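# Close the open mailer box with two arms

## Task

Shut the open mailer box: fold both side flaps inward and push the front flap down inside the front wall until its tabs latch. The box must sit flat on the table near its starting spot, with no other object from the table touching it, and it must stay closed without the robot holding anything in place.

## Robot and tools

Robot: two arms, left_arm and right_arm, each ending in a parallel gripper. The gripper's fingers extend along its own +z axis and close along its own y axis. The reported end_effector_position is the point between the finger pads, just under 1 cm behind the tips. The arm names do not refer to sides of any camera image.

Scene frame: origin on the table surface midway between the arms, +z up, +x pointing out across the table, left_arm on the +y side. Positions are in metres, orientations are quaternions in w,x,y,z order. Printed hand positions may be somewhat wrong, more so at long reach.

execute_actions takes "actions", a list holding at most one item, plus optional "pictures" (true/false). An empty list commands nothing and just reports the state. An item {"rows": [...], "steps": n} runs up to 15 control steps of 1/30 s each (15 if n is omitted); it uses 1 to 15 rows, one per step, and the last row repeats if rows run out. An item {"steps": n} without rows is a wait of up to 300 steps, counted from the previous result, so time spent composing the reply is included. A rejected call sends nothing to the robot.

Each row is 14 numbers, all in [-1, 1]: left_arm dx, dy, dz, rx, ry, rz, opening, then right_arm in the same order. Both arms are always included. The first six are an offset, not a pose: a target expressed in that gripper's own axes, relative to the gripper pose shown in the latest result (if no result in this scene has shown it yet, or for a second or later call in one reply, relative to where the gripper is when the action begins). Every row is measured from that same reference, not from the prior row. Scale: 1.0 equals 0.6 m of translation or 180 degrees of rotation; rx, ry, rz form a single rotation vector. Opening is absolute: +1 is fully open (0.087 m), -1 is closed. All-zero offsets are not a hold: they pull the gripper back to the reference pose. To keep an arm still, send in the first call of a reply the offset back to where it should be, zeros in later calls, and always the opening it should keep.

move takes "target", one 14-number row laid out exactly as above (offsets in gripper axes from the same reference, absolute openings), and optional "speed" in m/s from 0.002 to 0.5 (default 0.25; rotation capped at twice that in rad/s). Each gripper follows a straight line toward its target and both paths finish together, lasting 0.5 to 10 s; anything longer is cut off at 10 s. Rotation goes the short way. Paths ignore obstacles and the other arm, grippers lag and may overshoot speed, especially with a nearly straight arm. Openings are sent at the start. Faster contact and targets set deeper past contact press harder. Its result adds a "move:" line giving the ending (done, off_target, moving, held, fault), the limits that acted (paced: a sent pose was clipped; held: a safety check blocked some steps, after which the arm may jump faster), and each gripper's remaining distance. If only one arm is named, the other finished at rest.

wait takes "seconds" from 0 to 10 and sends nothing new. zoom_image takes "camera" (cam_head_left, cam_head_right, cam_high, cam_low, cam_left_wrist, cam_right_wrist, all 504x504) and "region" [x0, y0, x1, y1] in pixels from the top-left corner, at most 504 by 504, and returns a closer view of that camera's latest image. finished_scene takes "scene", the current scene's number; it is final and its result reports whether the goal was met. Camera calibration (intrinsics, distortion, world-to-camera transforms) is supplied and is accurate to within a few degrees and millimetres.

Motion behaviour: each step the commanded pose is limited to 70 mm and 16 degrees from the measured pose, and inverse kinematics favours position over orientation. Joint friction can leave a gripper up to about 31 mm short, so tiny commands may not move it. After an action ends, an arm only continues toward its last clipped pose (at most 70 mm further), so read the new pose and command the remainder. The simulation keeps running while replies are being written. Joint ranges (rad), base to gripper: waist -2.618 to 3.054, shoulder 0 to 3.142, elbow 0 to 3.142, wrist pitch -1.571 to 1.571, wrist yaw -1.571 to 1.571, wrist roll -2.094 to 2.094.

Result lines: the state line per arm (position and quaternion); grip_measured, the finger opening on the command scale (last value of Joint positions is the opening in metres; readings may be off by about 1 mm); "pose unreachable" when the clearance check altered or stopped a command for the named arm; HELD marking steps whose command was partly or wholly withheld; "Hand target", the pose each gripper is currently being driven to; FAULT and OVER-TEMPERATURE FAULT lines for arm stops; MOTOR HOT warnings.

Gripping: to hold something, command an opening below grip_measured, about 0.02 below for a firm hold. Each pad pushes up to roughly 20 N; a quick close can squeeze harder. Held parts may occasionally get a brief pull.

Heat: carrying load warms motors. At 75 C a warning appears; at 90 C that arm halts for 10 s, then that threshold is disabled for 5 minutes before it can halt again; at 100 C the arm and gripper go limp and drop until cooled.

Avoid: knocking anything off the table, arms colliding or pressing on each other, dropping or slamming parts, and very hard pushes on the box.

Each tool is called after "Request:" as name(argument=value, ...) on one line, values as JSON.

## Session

Request:
execute_actions(actions=[])

Scene clock: 0.00 s of 5140.00 s.
left_arm: end_effector_position=(+0.3128, +0.5508, +0.2517) grip_measured=+0.979 end_effector_quat_wxyz=(-0.541, +0.589, -0.517, +0.305) | right_arm: end_effector_position=(+0.1221, -0.0676, +0.2941) grip_measured=+1.000 end_effector_quat_wxyz=(-0.127, +0.063, +0.914, +0.379)
Joint positions: left_arm=[ 1.178  1.269  0.853  0.125  0.652 -1.185  0.087] | right_arm=[ 0.769  1.43   1.569 -1.256 -0.712  1.033  0.087]
Joint velocities: left_arm=[-0.012 -0.017  0.007  0.007 -0.007  0.037  0.   ] | right_arm=[ 0.007 -0.012 -0.012 -0.066 -0.007 -0.051  0.   ]
Motor temperatures (°C, as the motors report them): left_arm=[22 25 26 26 21 22] | right_arm=[21 25 25 26 22 22]
Hand target (left_arm): +0.313, +0.551, +0.252; -0.541, +0.589, -0.517, +0.305
Hand target (right_arm): +0.122, -0.068, +0.294; -0.127, +0.063, +0.914, +0.379
camera_calibration (this result's frames):
cam_left_wrist: T_world_to_cam=[[0.276819, -0.127196, 0.952467, -0.256787], [-0.538831, -0.84125, 0.0442593, 0.637252], [0.795633, -0.525471, -0.301411, 0.257281], [0, 0, 0, 1]] pos_world=[0.209753, 0.63862, 0.293924]
cam_right_wrist: T_world_to_cam=[[-0.201781, -0.718916, -0.665165, 0.167144], [-0.479183, -0.519841, 0.707212, -0.162368], [-0.854206, 0.461437, -0.239599, 0.345988], [0, 0, 0, 1]] pos_world=[0.251467, -0.123895, 0.308904]

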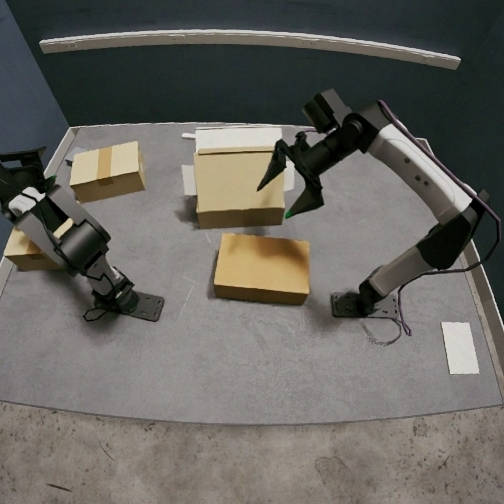

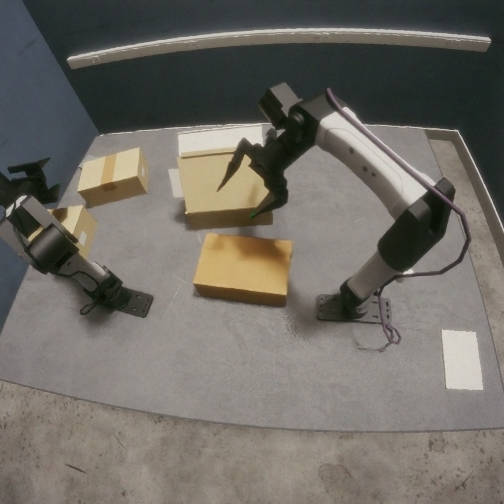

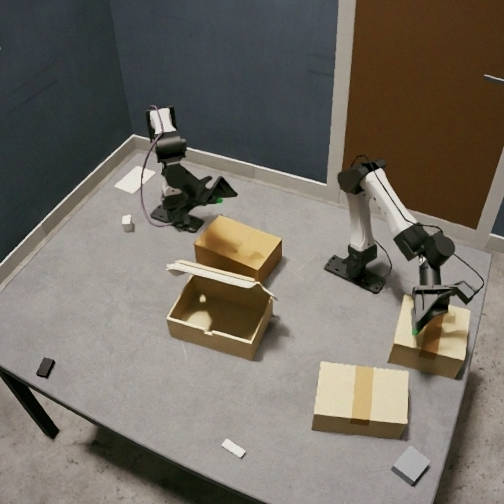

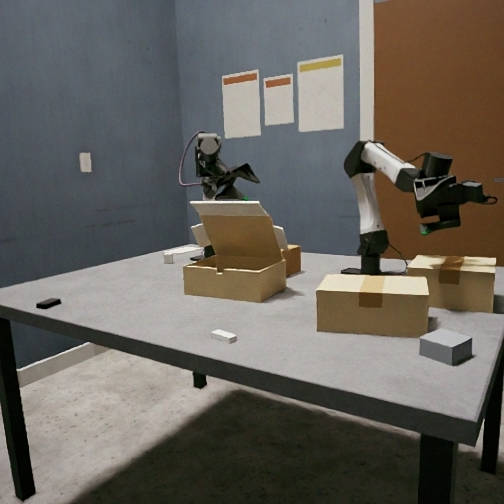

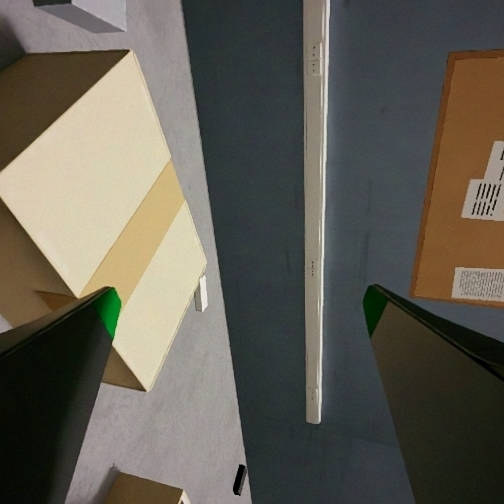

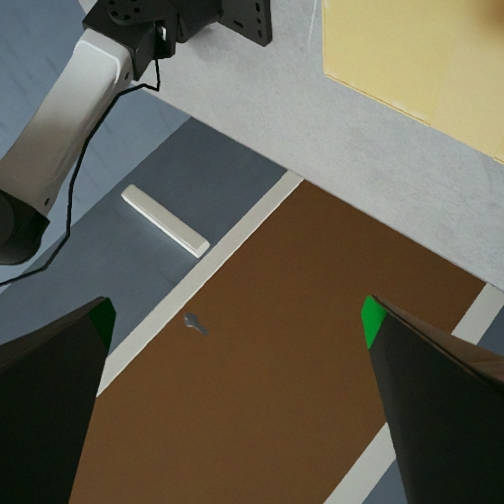

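Request:
move(target=[0.542,0.093,-0.06,0.384,0.417,0.521,-1, -0.473,-0.265,-0.082,0.017,-0.166,-0.514,-1], speed=0.3)

Scene clock: 15.07 s of 5140.00 s.
left_arm: end_effector_position=(+0.3617, +0.2393, +0.1560) grip_measured=-1.000 end_effector_quat_wxyz=(+0.429, +0.520, +0.673, -0.304) | right_arm: end_effector_position=(+0.3662, -0.2183, +0.1501) grip_measured=-0.985 end_effector_quat_wxyz=(+0.398, -0.527, +0.688, +0.302)
Joint positions: left_arm=[ 0.35   1.712  1.348 -0.984  1.095  1.363  0.   ] | right_arm=[ 0.086  1.647  1.258 -0.696 -0.97  -1.006  0.001]
Joint velocities: left_arm=[ 0.002 -0.012  0.012 -0.007  0.007  0.081  0.   ] | right_arm=[-0.032 -0.002 -0.002  0.022  0.007 -0.022 -0.001]
Motor temperatures (°C, as the motors report them): left_arm=[22 26 28 28 21 22] | right_arm=[21 25 26 27 22 22]
Hand target (left_arm): +0.361, +0.238, +0.152; +0.418, +0.521, +0.677, -0.309
Hand target (right_arm): +0.368, -0.220, +0.142; +0.398, -0.526, +0.687, +0.305
Off the commanded pose (left_arm): 0.015 m, 4 deg.
Off the commanded pose (right_arm): 0.010 m, 0 deg.
After step 90, 7.27 s passed at rest.
move: off_target (left_arm)
camera_calibration (this result's frames):
cam_left_wrist: T_world_to_cam=[[-0.962938, -0.266401, -0.0422118, 0.418074], [-0.251419, 0.943197, -0.217183, -0.0844579], [0.0976718, -0.198521, -0.975218, 0.305197], [0, 0, 0, 1]] pos_world=[0.351535, 0.251624, 0.296939]
cam_right_wrist: T_world_to_cam=[[0.96078, -0.276657, 0.0190489, -0.419641], [-0.268872, -0.946156, -0.180268, -0.0588], [0.0678955, 0.168076, -0.983433, 0.299462], [0, 0, 0, 1]] pos_world=[0.367041, -0.222063, 0.291894]

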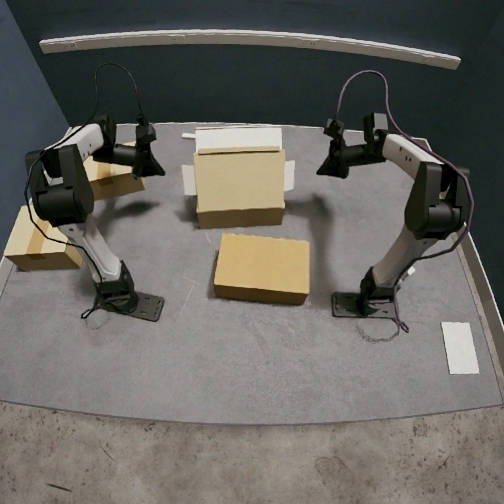

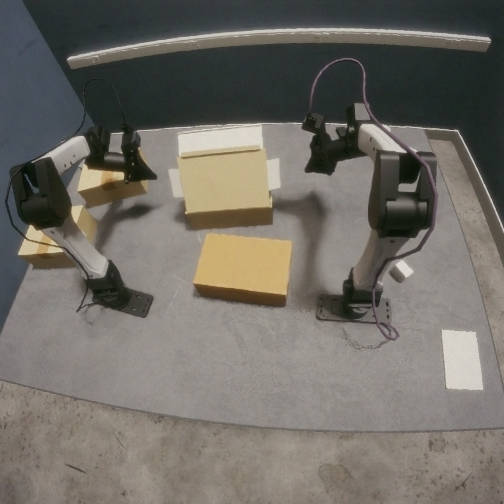

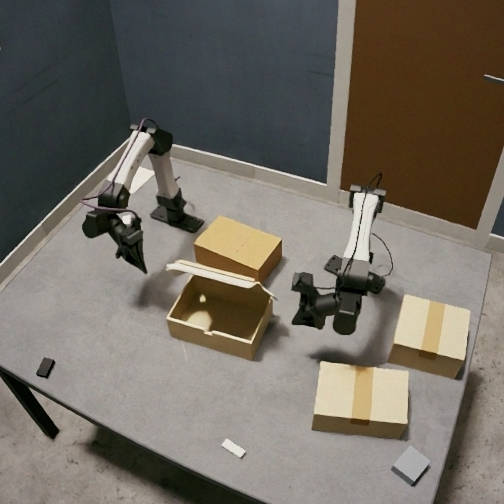

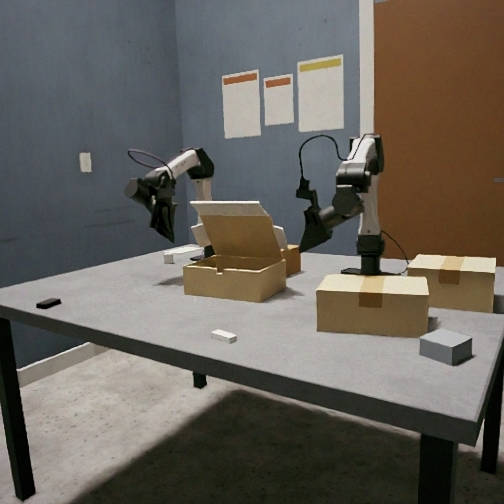

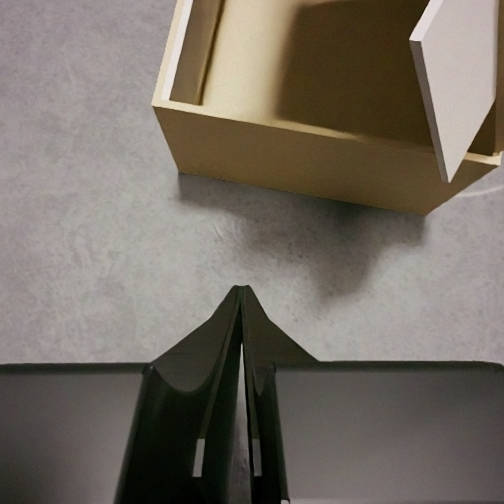

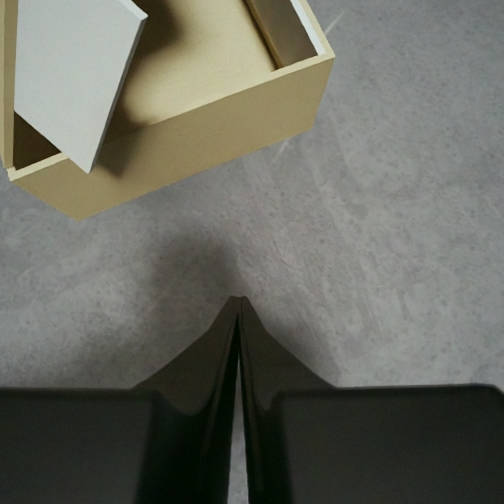

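Request:
move(target=[-0.025,-0.127,-0.053,0,0,0,-1, -0.03,0.105,-0.05,0,0,0,-1])

Request:
move(target=[-0.051,-0.032,0.1,0,0,0,-1, -0.067,0.036,0.116,0,0,0,-1], speed=0.15)

Request:
move(target=[-0.009,0.11,0.03,0,0,0,-1, -0.013,-0.11,0.025,0,0,0,-1], speed=0.1)

Request:
move(target=[-0.04,-0.04,0.14,0,0,0,-1, -0.045,0.04,0.14,0,0,0,-1], speed=0.1)

Scene clock: 24.83 s of 5140.00 s.
left_arm: end_effector_position=(+0.2900, +0.2374, +0.1911) grip_measured=-1.000 end_effector_quat_wxyz=(+0.440, +0.530, +0.664, -0.291) | right_arm: end_effector_position=(+0.3107, -0.2183, +0.1867) grip_measured=-0.985 end_effector_quat_wxyz=(+0.411, -0.532, +0.679, +0.294)
Joint positions: left_arm=[ 0.394  1.434  1.21  -1.174  1.103  1.468  0.   ] | right_arm=[ 0.094  1.398  1.153 -0.795 -0.969 -0.995  0.001]
Joint velocities: left_arm=[-0.002  0.002  0.002 -0.007 -0.051 -0.007  0.   ] | right_arm=[ 0.017  0.007  0.007 -0.007  0.037  0.007  0.001]
Motor temperatures (°C, as the motors report them): left_arm=[22 27 29 27 21 22] | right_arm=[21 26 26 27 22 22]
Hand target (left_arm): +0.282, +0.238, +0.183; +0.429, +0.520, +0.673, -0.304
Hand target (right_arm): +0.301, -0.217, +0.180; +0.398, -0.527, +0.687, +0.302
Off the commanded pose (left_arm): 0.014 m, 2 deg.
Off the commanded pose (right_arm): 0.012 m, 2 deg.
After step 90, 5.77 s passed at rest.
move: off_target (left_arm, right_arm)
camera_calibration (this result's frames):
cam_left_wrist: T_world_to_cam=[[-0.961478, -0.261343, -0.0852062, 0.356591], [-0.237987, 0.946545, -0.217747, -0.097626], [0.137558, -0.189081, -0.972279, 0.331746], [0, 0, 0, 1]] pos_world=[0.273986, 0.248327, 0.331676]
cam_right_wrist: T_world_to_cam=[[0.959851, -0.275417, 0.0532134, -0.372831], [-0.260708, -0.945903, -0.193131, -0.0671993], [0.103526, 0.171503, -0.979729, 0.328196], [0, 0, 0, 1]] pos_world=[0.306366, -0.222535, 0.328405]

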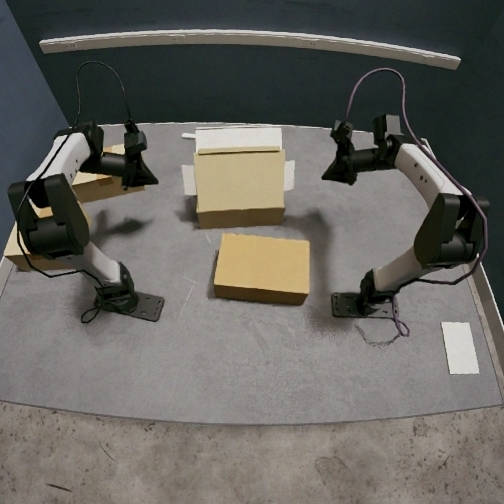

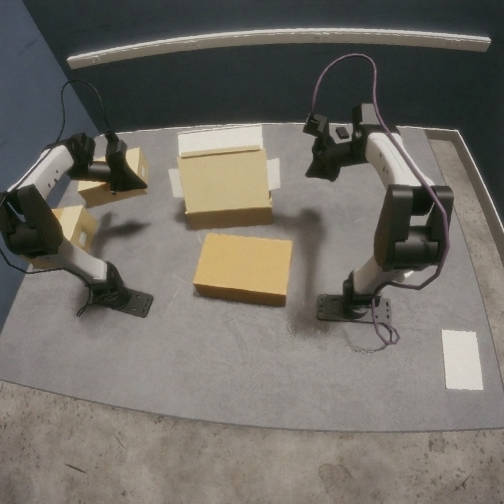

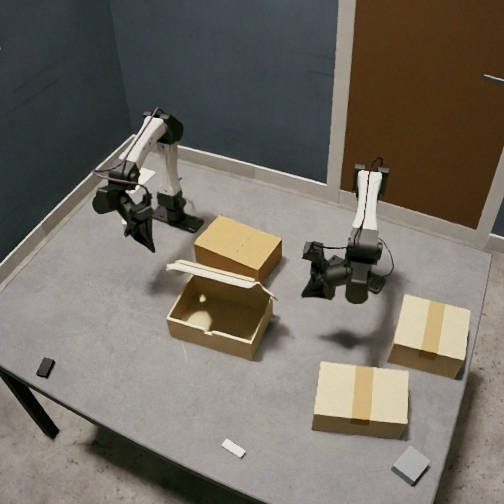

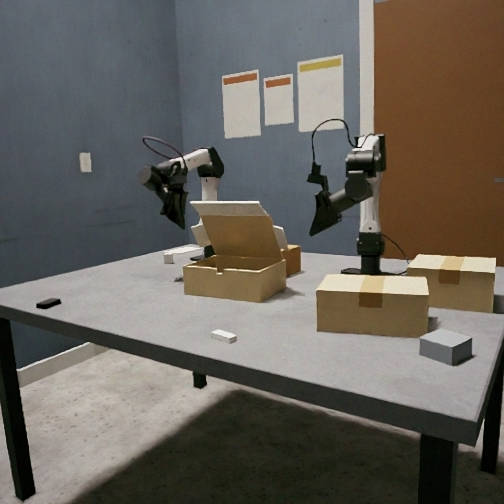

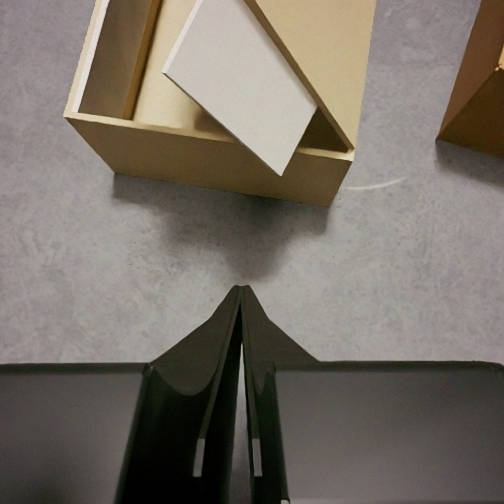

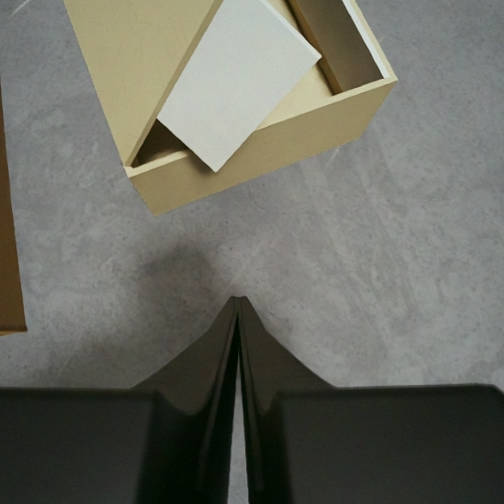

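Scene clock: 26.07 s of 5140.00 s.
left_arm: end_effector_position=(+0.2929, +0.1684, +0.1973) grip_measured=-1.000 end_effector_quat_wxyz=(+0.444, +0.530, +0.659, -0.295) | right_arm: end_effector_position=(+0.3127, -0.1372, +0.1968) grip_measured=-0.985 end_effector_quat_wxyz=(+0.417, -0.537, +0.673, +0.291)
Joint positions: left_arm=[ 0.121  1.303  1.071 -0.711  1.008  0.953  0.   ] | right_arm=[ 0.385  1.398  1.137 -0.493 -0.788 -0.65   0.001]
Joint velocities: left_arm=[ 0.012 -0.002 -0.007 -0.022  0.007  0.022  0.   ] | right_arm=[ 0.002  0.002 -0.002 -0.007  0.051 -0.007  0.001]
Motor temperatures (°C, as the motors report them): left_arm=[22 27 29 27 21 22] | right_arm=[21 26 26 27 22 22]
Hand target (left_arm): +0.289, +0.167, +0.191; +0.440, +0.530, +0.662, -0.295
Hand target (right_arm): +0.311, -0.137, +0.186; +0.410, -0.533, +0.680, +0.293
Off the commanded pose (left_arm): 0.008 m, 1 deg.
Off the commanded pose (right_arm): 0.010 m, 1 deg.
move: done
camera_calibration (this result's frames):
cam_left_wrist: T_world_to_cam=[[-0.962395, -0.256913, -0.0882669, 0.342066], [-0.231079, 0.945062, -0.231215, -0.0293253], [0.14282, -0.202123, -0.96889, 0.324225], [0, 0, 0, 1]] pos_world=[0.27612, 0.181129, 0.337551]
cam_right_wrist: T_world_to_cam=[[0.960777, -0.268244, 0.070375, -0.355627], [-0.249909, -0.947473, -0.199602, 0.00969495], [0.12022, 0.174186, -0.977347, 0.318674], [0, 0, 0, 1]] pos_world=[0.30579, -0.141717, 0.338417]

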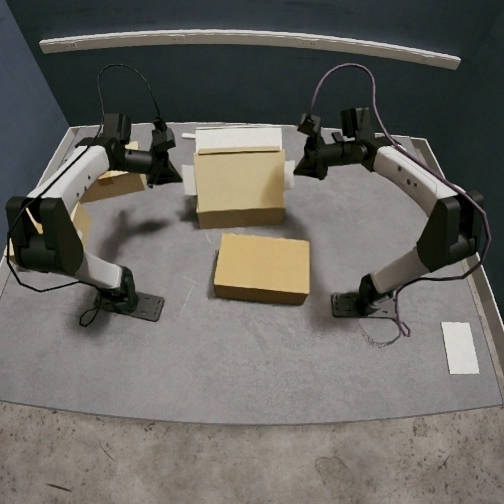

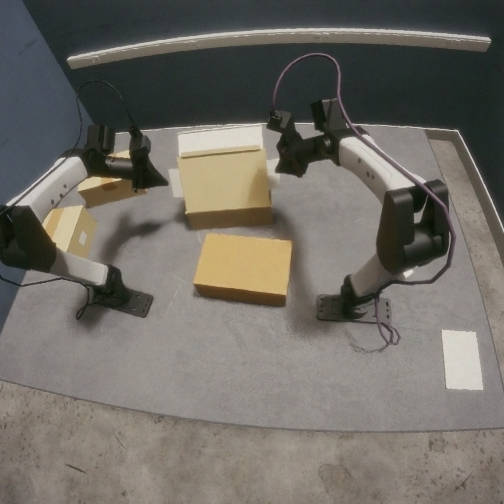

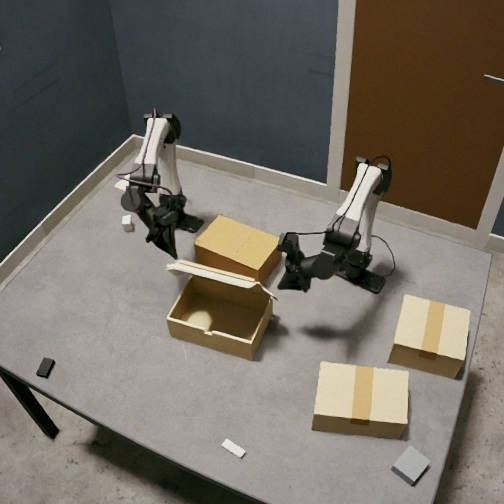

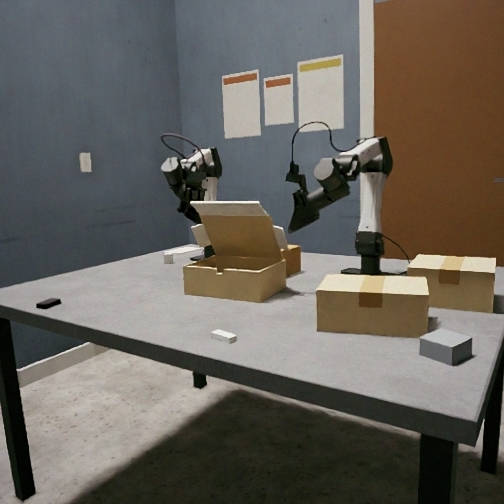

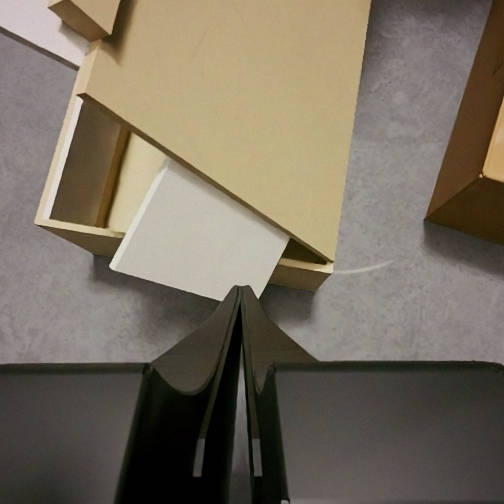

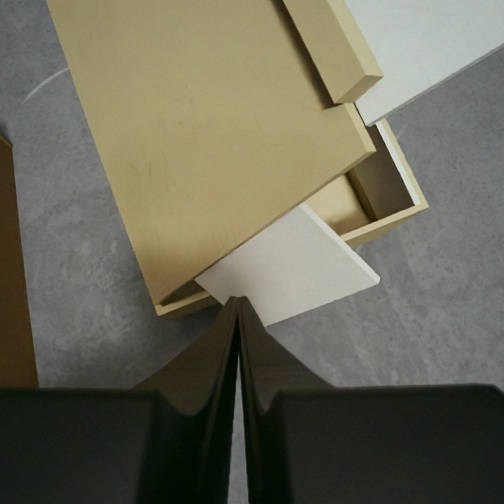

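Scene clock: 27.13 s of 5140.00 s.
left_arm: end_effector_position=(+0.3554, +0.1661, +0.1976) grip_measured=-1.000 end_effector_quat_wxyz=(+0.441, +0.531, +0.660, -0.298) | right_arm: end_effector_position=(+0.3771, -0.1374, +0.1987) grip_measured=-0.985 end_effector_quat_wxyz=(+0.418, -0.535, +0.675, +0.290)
Joint positions: left_arm=[ 0.124  1.553  1.291 -0.698  1.013  0.965  0.   ] | right_arm=[ 0.323  1.637  1.379 -0.537 -0.829 -0.706  0.001]
Joint velocities: left_arm=[-0.012 -0.032 -0.017  0.081 -0.007 -0.007  0.   ] | right_arm=[-0.002 -0.012 -0.002 -0.022 -0.022 -0.037 -0.001]
Motor temperatures (°C, as the motors report them): left_arm=[22 27 29 27 21 22] | right_arm=[21 26 27 27 22 22]
Hand target (left_arm): +0.362, +0.169, +0.198; +0.444, +0.530, +0.659, -0.294
Hand target (right_arm): +0.381, -0.138, +0.201; +0.418, -0.536, +0.673, +0.291
Off the commanded pose (left_arm): 0.007 m, 1 deg.
Off the commanded pose (right_arm): 0.004 m, 0 deg.
move: done
camera_calibration (this result's frames):
cam_left_wrist: T_world_to_cam=[[-0.964311, -0.252506, -0.079654, 0.399905], [-0.228841, 0.946158, -0.228947, -0.0141006], [0.133176, -0.202548, -0.970174, 0.318936], [0, 0, 0, 1]] pos_world=[0.339931, 0.178919, 0.338049]
cam_right_wrist: T_world_to_cam=[[0.959177, -0.274036, 0.0698825, -0.417851], [-0.255694, -0.945906, -0.199708, 0.0284148], [0.120829, 0.173687, -0.97736, 0.312482], [0, 0, 0, 1]] pos_world=[0.370301, -0.141902, 0.340283]

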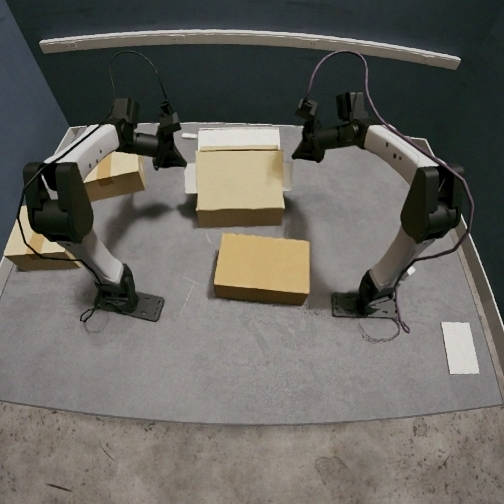

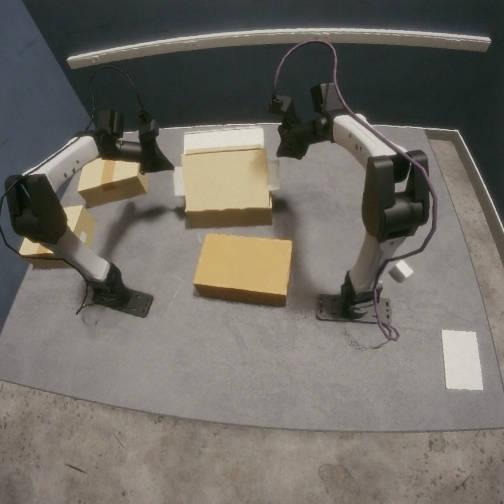

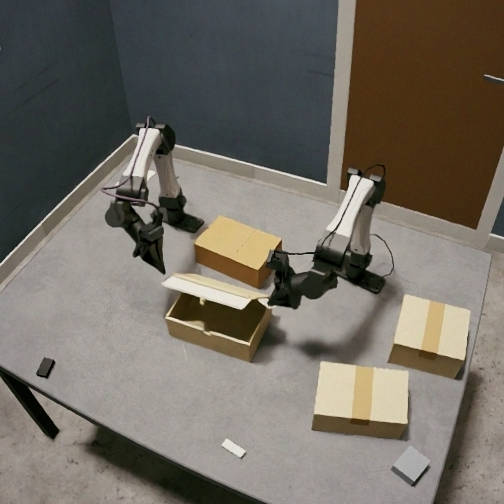

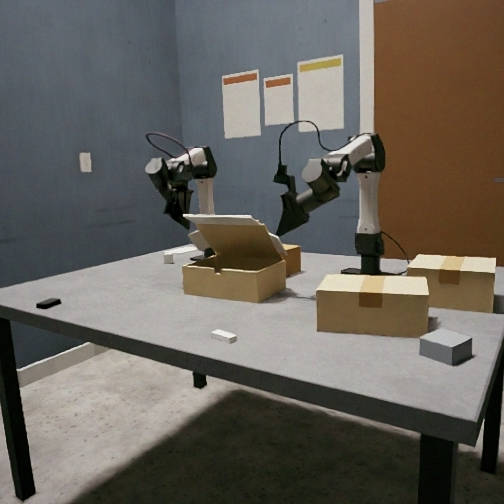

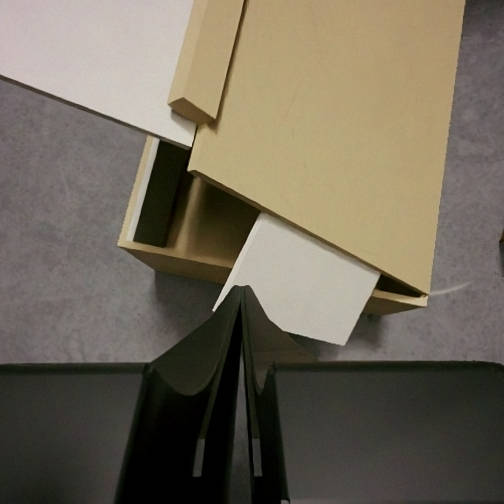

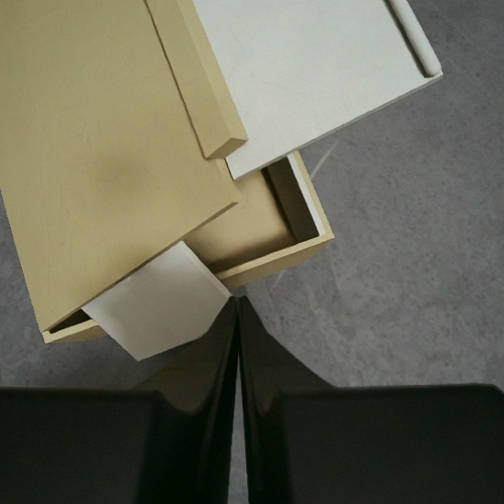

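Scene clock: 28.57 s of 5140.00 s.
left_arm: end_effector_position=(+0.3575, +0.0774, +0.1988) grip_measured=-1.000 end_effector_quat_wxyz=(+0.456, +0.534, +0.647, -0.297) | right_arm: end_effector_position=(+0.3691, -0.0546, +0.1728) grip_measured=-0.985 end_effector_quat_wxyz=(+0.402, -0.537, +0.680, +0.294)
Joint positions: left_arm=[-0.145  1.552  1.215 -0.321  0.841  0.635  0.   ] | right_arm=[ 0.546  1.736  1.379 -0.339 -0.668 -0.514  0.001]
Joint velocities: left_arm=[ 0.022  0.002 -0.002  0.051 -0.081 -0.022  0.   ] | right_arm=[ 0.007 -0.002 -0.007  0.007  0.007  0.095 -0.   ]
Motor temperatures (°C, as the motors report them): left_arm=[22 27 29 28 21 22] | right_arm=[21 26 27 27 22 22]
Hand target (left_arm): +0.356, +0.077, +0.182; +0.441, +0.530, +0.659, -0.301
Hand target (right_arm): +0.378, -0.049, +0.180; +0.417, -0.535, +0.675, +0.290
Off the commanded pose (left_arm): 0.018 m, 2 deg.
Off the commanded pose (right_arm): 0.013 m, 2 deg.
move: off_target (left_arm, right_arm)
camera_calibration (this result's frames):
cam_left_wrist: T_world_to_cam=[[-0.962966, -0.246679, -0.108836, 0.384452], [-0.212746, 0.943156, -0.255335, 0.0703263], [0.165636, -0.222724, -0.960707, 0.289922], [0, 0, 0, 1]] pos_world=[0.337155, 0.0930803, 0.338329]
cam_right_wrist: T_world_to_cam=[[0.963607, -0.263189, 0.0468354, -0.382751], [-0.251346, -0.951662, -0.176534, 0.093563], [0.0910332, 0.158337, -0.98318, 0.28497], [0, 0, 0, 1]] pos_world=[0.366397, -0.0568168, 0.31462]

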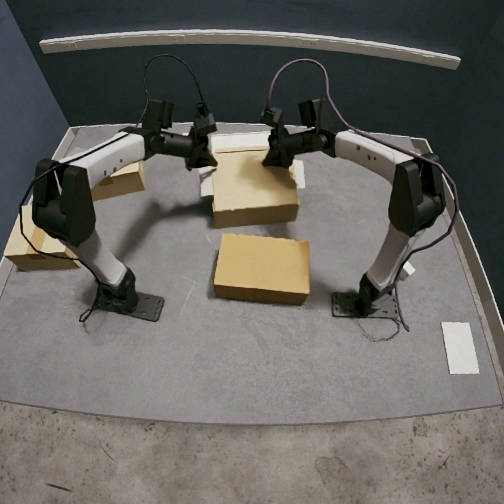

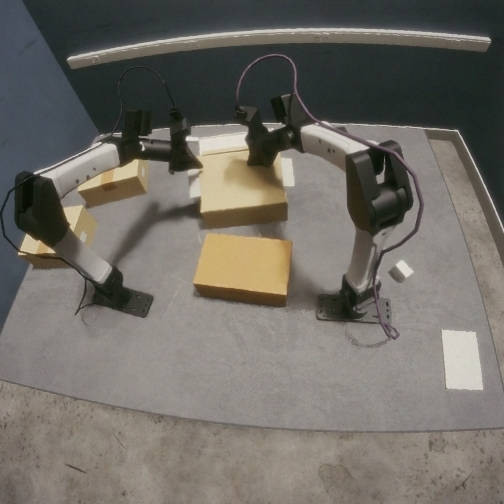

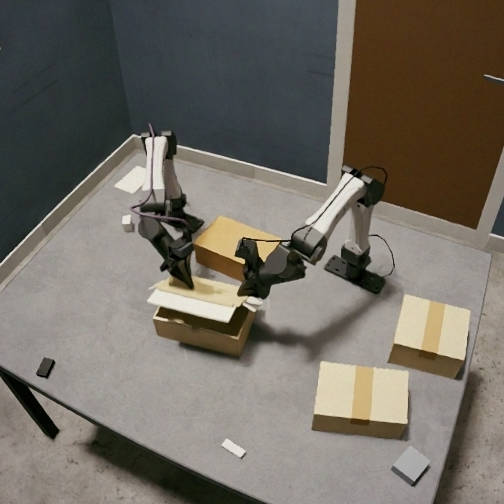

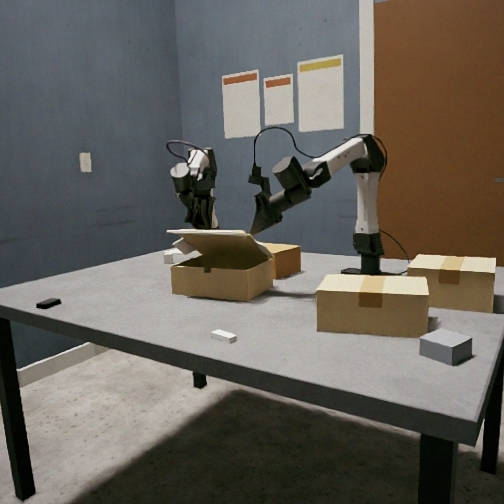

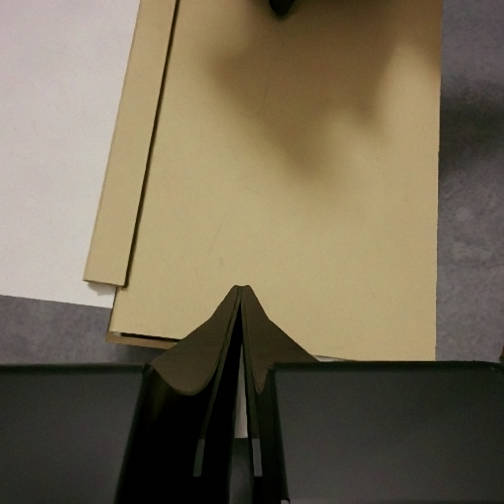

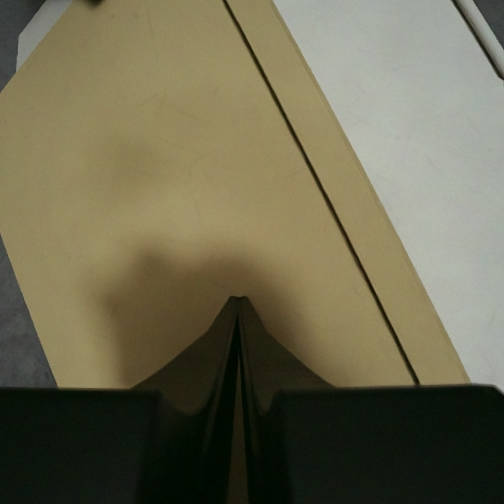

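Request:
move(target=[0,0,-0.25,0,0,0,-1, 0,0,-0.36,0,0,0,-1])

Scene clock: 31.53 s of 5140.00 s.
left_arm: end_effector_position=(+0.3152, +0.2052, +0.2622) grip_measured=-1.000 end_effector_quat_wxyz=(+0.462, +0.539, +0.643, -0.286) | right_arm: end_effector_position=(+0.3151, -0.2317, +0.2781) grip_measured=-0.985 end_effector_quat_wxyz=(+0.403, -0.533, +0.683, +0.295)
Joint positions: left_arm=[ 0.269  1.452  1.463 -1.134  1.1    1.219  0.   ] | right_arm=[ 0.048  1.509  1.641 -1.258 -0.982 -1.082  0.001]
Joint velocities: left_arm=[ 0.002 -0.002  0.012 -0.007 -0.037 -0.022  0.   ] | right_arm=[ 0.002  0.012 -0.002 -0.051 -0.007 -0.022  0.   ]
Motor temperatures (°C, as the motors report them): left_arm=[22 27 29 28 21 22] | right_arm=[21 26 27 28 22 22]
Hand target (left_arm): +0.316, +0.207, +0.261; +0.457, +0.535, +0.648, -0.292
Hand target (right_arm): +0.318, -0.232, +0.282; +0.405, -0.535, +0.680, +0.296
Off the commanded pose (left_arm): 0.004 m, 2 deg.
Off the commanded pose (right_arm): 0.006 m, 1 deg.
move: done
camera_calibration (this result's frames):
cam_left_wrist: T_world_to_cam=[[-0.959379, -0.2479, -0.134677, 0.38808], [-0.208986, 0.945152, -0.251023, -0.0457795], [0.189519, -0.21268, -0.958566, 0.376115], [0, 0, 0, 1]] pos_world=[0.291467, 0.219466, 0.401305]
cam_right_wrist: T_world_to_cam=[[0.96138, -0.271855, 0.0429397, -0.382399], [-0.260292, -0.948775, -0.17909, -0.0657826], [0.0894267, 0.160997, -0.982895, 0.422518], [0, 0, 0, 1]] pos_world=[0.312723, -0.234394, 0.41993]

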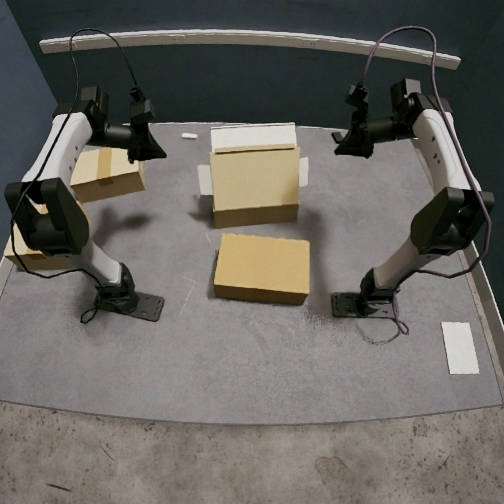

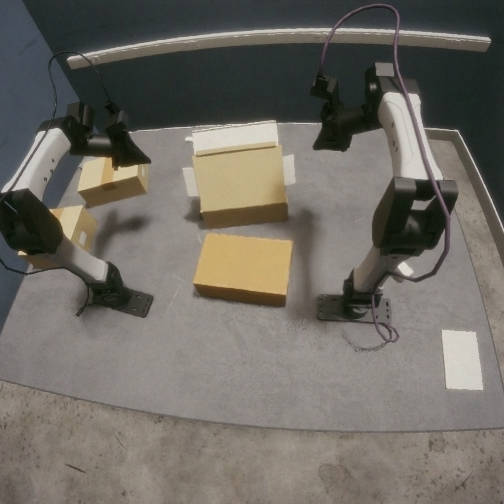

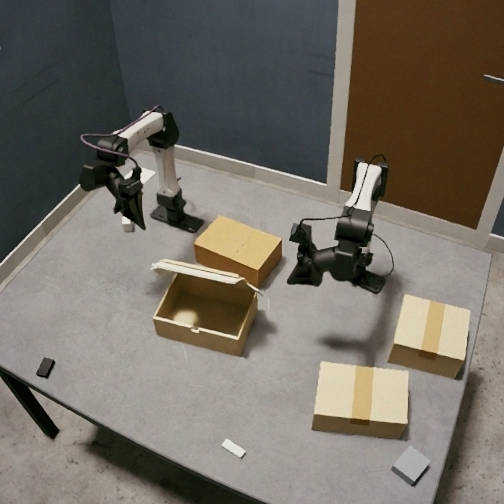

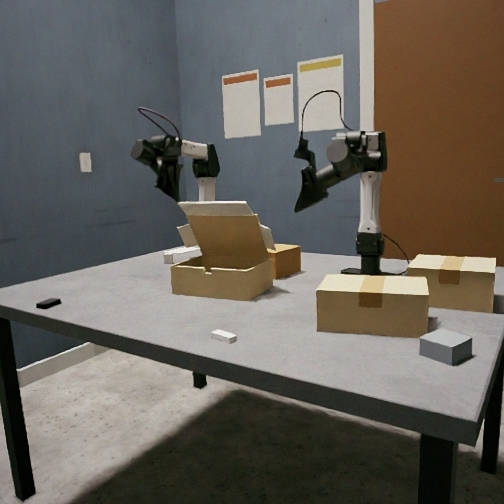

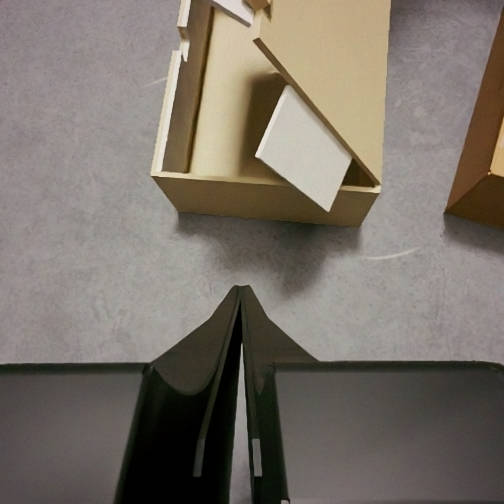

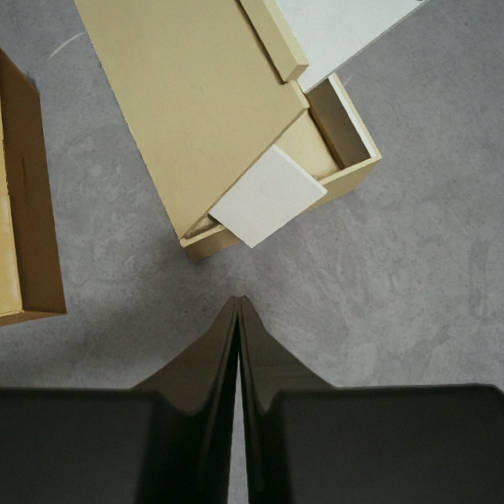

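Request:
move(target=[0.163,-0.03,0.139,0,0,0,-1, 0.188,-0.072,0.11,0,0,0,-1])

Scene clock: 36.57 s of 5140.00 s.
left_arm: end_effector_position=(+0.3253, +0.1725, +0.1453) grip_measured=-1.000 end_effector_quat_wxyz=(+0.469, +0.540, +0.638, -0.286) | right_arm: end_effector_position=(+0.3588, -0.2431, +0.1526) grip_measured=-0.985 end_effector_quat_wxyz=(+0.400, -0.535, +0.683, +0.294)
Joint positions: left_arm=[ 0.15   1.431  0.937 -0.422  1.046  0.999  0.   ] | right_arm=[ 0.014  1.634  1.271 -0.82  -0.992 -1.149  0.001]
Joint velocities: left_arm=[-0.012  0.007 -0.002  0.11   0.051 -0.022  0.   ] | right_arm=[-0.002  0.002  0.002 -0.007 -0.007  0.037 -0.001]
Motor temperatures (°C, as the motors report them): left_arm=[22 27 30 28 21 22] | right_arm=[21 26 28 27 22 22]
Hand target (left_arm): +0.321, +0.171, +0.138; +0.462, +0.539, +0.643, -0.288
Hand target (right_arm): +0.360, -0.244, +0.149; +0.404, -0.533, +0.683, +0.295
Off the commanded pose (left_arm): 0.009 m, 1 deg.
Off the commanded pose (right_arm): 0.004 m, 0 deg.
After step 90, 0.67 s passed at rest.
move: done
camera_calibration (this result's frames):
cam_left_wrist: T_world_to_cam=[[-0.957794, -0.247334, -0.146483, 0.375055], [-0.203497, 0.943317, -0.262188, -0.0419743], [0.203028, -0.221313, -0.953834, 0.251673], [0, 0, 0, 1]] pos_world=[0.299587, 0.188058, 0.283989]
cam_right_wrist: T_world_to_cam=[[0.962336, -0.268483, 0.0427382, -0.421683], [-0.2576, -0.950762, -0.172321, -0.0901504], [0.0868989, 0.154821, -0.984113, 0.296664], [0, 0, 0, 1]] pos_world=[0.356798, -0.244856, 0.294438]

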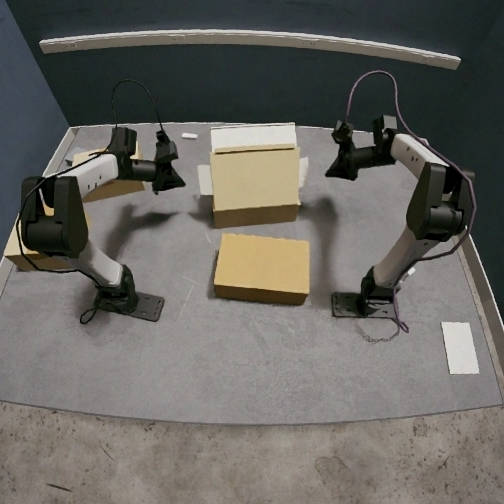

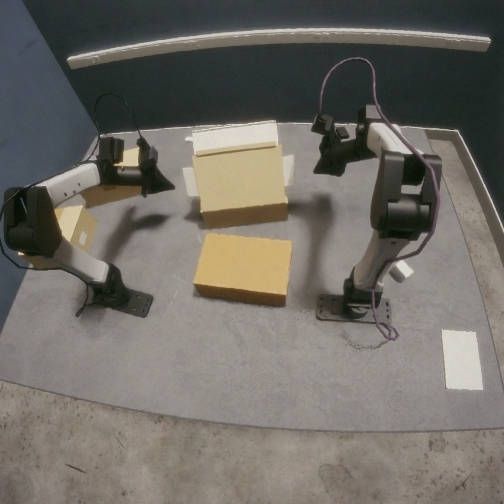

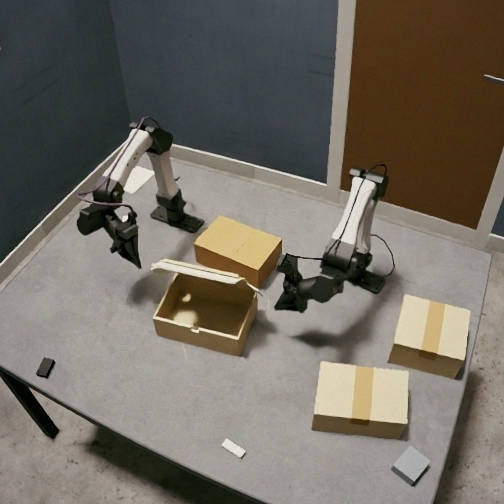

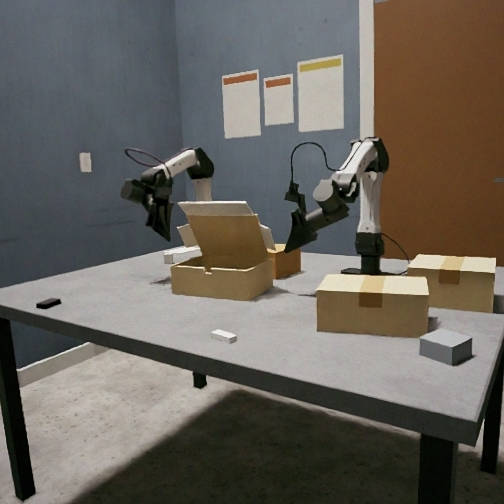

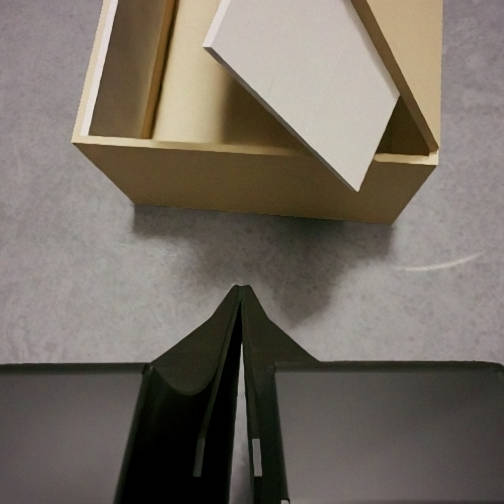

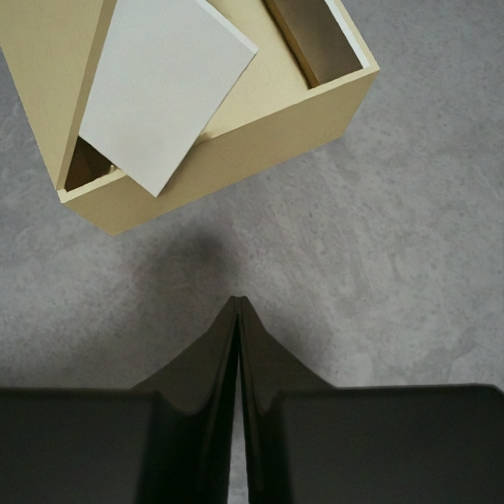

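Request:
move(target=[-0.08,-0.057,0.078,0,0,0,-1, -0.08,0.052,0.087,0,0,0,-1], speed=0.1)

Scene clock: 41.50 s of 5140.00 s.
left_arm: end_effector_position=(+0.3101, +0.1068, +0.1674) grip_measured=-1.000 end_effector_quat_wxyz=(+0.466, +0.536, +0.644, -0.285) | right_arm: end_effector_position=(+0.3522, -0.1757, +0.1612) grip_measured=-0.985 end_effector_quat_wxyz=(+0.392, -0.534, +0.692, +0.287)
Joint positions: left_arm=[-0.104  1.345  0.909 -0.227  0.855  0.678  0.   ] | right_arm=[ 0.239  1.57   1.215 -0.58  -0.856 -0.821  0.001]
Joint velocities: left_arm=[-0.002  0.002 -0.012  0.095 -0.11   0.007  0.   ] | right_arm=[ 0.007 -0.012  0.002  0.037  0.007 -0.007  0.001]
Motor temperatures (°C, as the motors report them): left_arm=[22 28 30 28 21 22] | right_arm=[21 27 28 27 22 22]
Hand target (left_arm): +0.306, +0.102, +0.167; +0.468, +0.539, +0.638, -0.289
Hand target (right_arm): +0.346, -0.169, +0.165; +0.398, -0.537, +0.683, +0.293
Off the commanded pose (left_arm): 0.007 m, 1 deg.
Off the commanded pose (right_arm): 0.011 m, 2 deg.
After step 90, 0.67 s passed at rest.
move: off_target (right_arm)
camera_calibration (this result's frames):
cam_left_wrist: T_world_to_cam=[[-0.956487, -0.257372, -0.137447, 0.346626], [-0.216703, 0.94207, -0.256015, 0.0258968], [0.195376, -0.21509, -0.956851, 0.263444], [0, 0, 0, 1]] pos_world=[0.285685, 0.121479, 0.306349]
cam_right_wrist: T_world_to_cam=[[0.95962, -0.278925, 0.0364805, -0.397448], [-0.270755, -0.951022, -0.149159, -0.0254087], [0.0762978, 0.133258, -0.98814, 0.295848], [0, 0, 0, 1]] pos_world=[0.351947, -0.174447, 0.303048]

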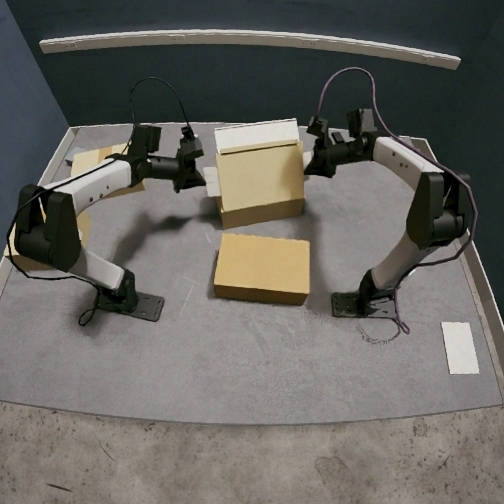

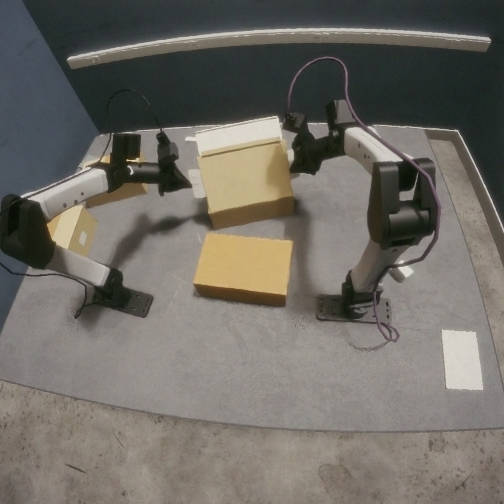

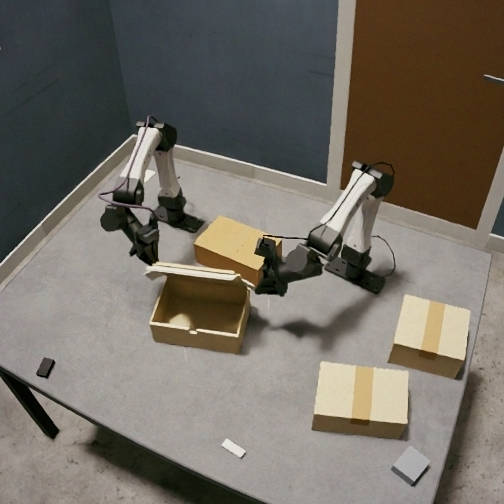

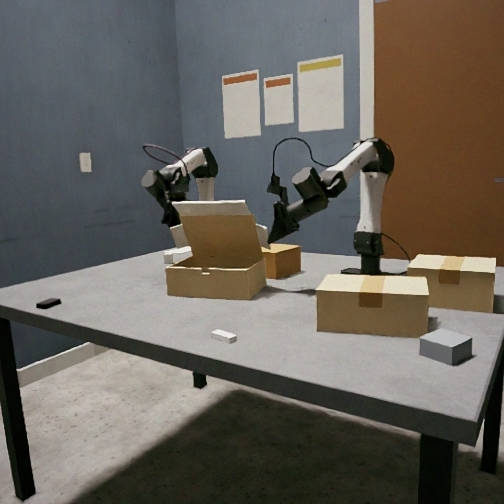

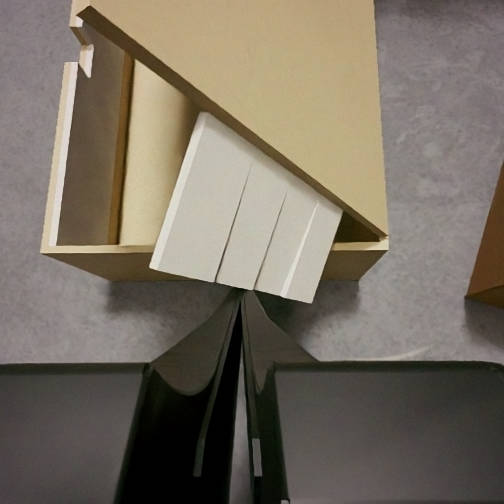

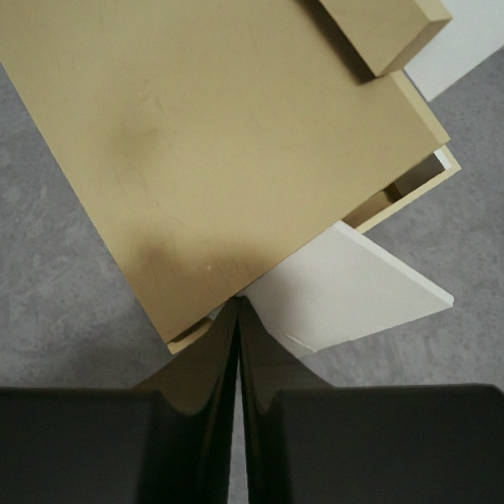

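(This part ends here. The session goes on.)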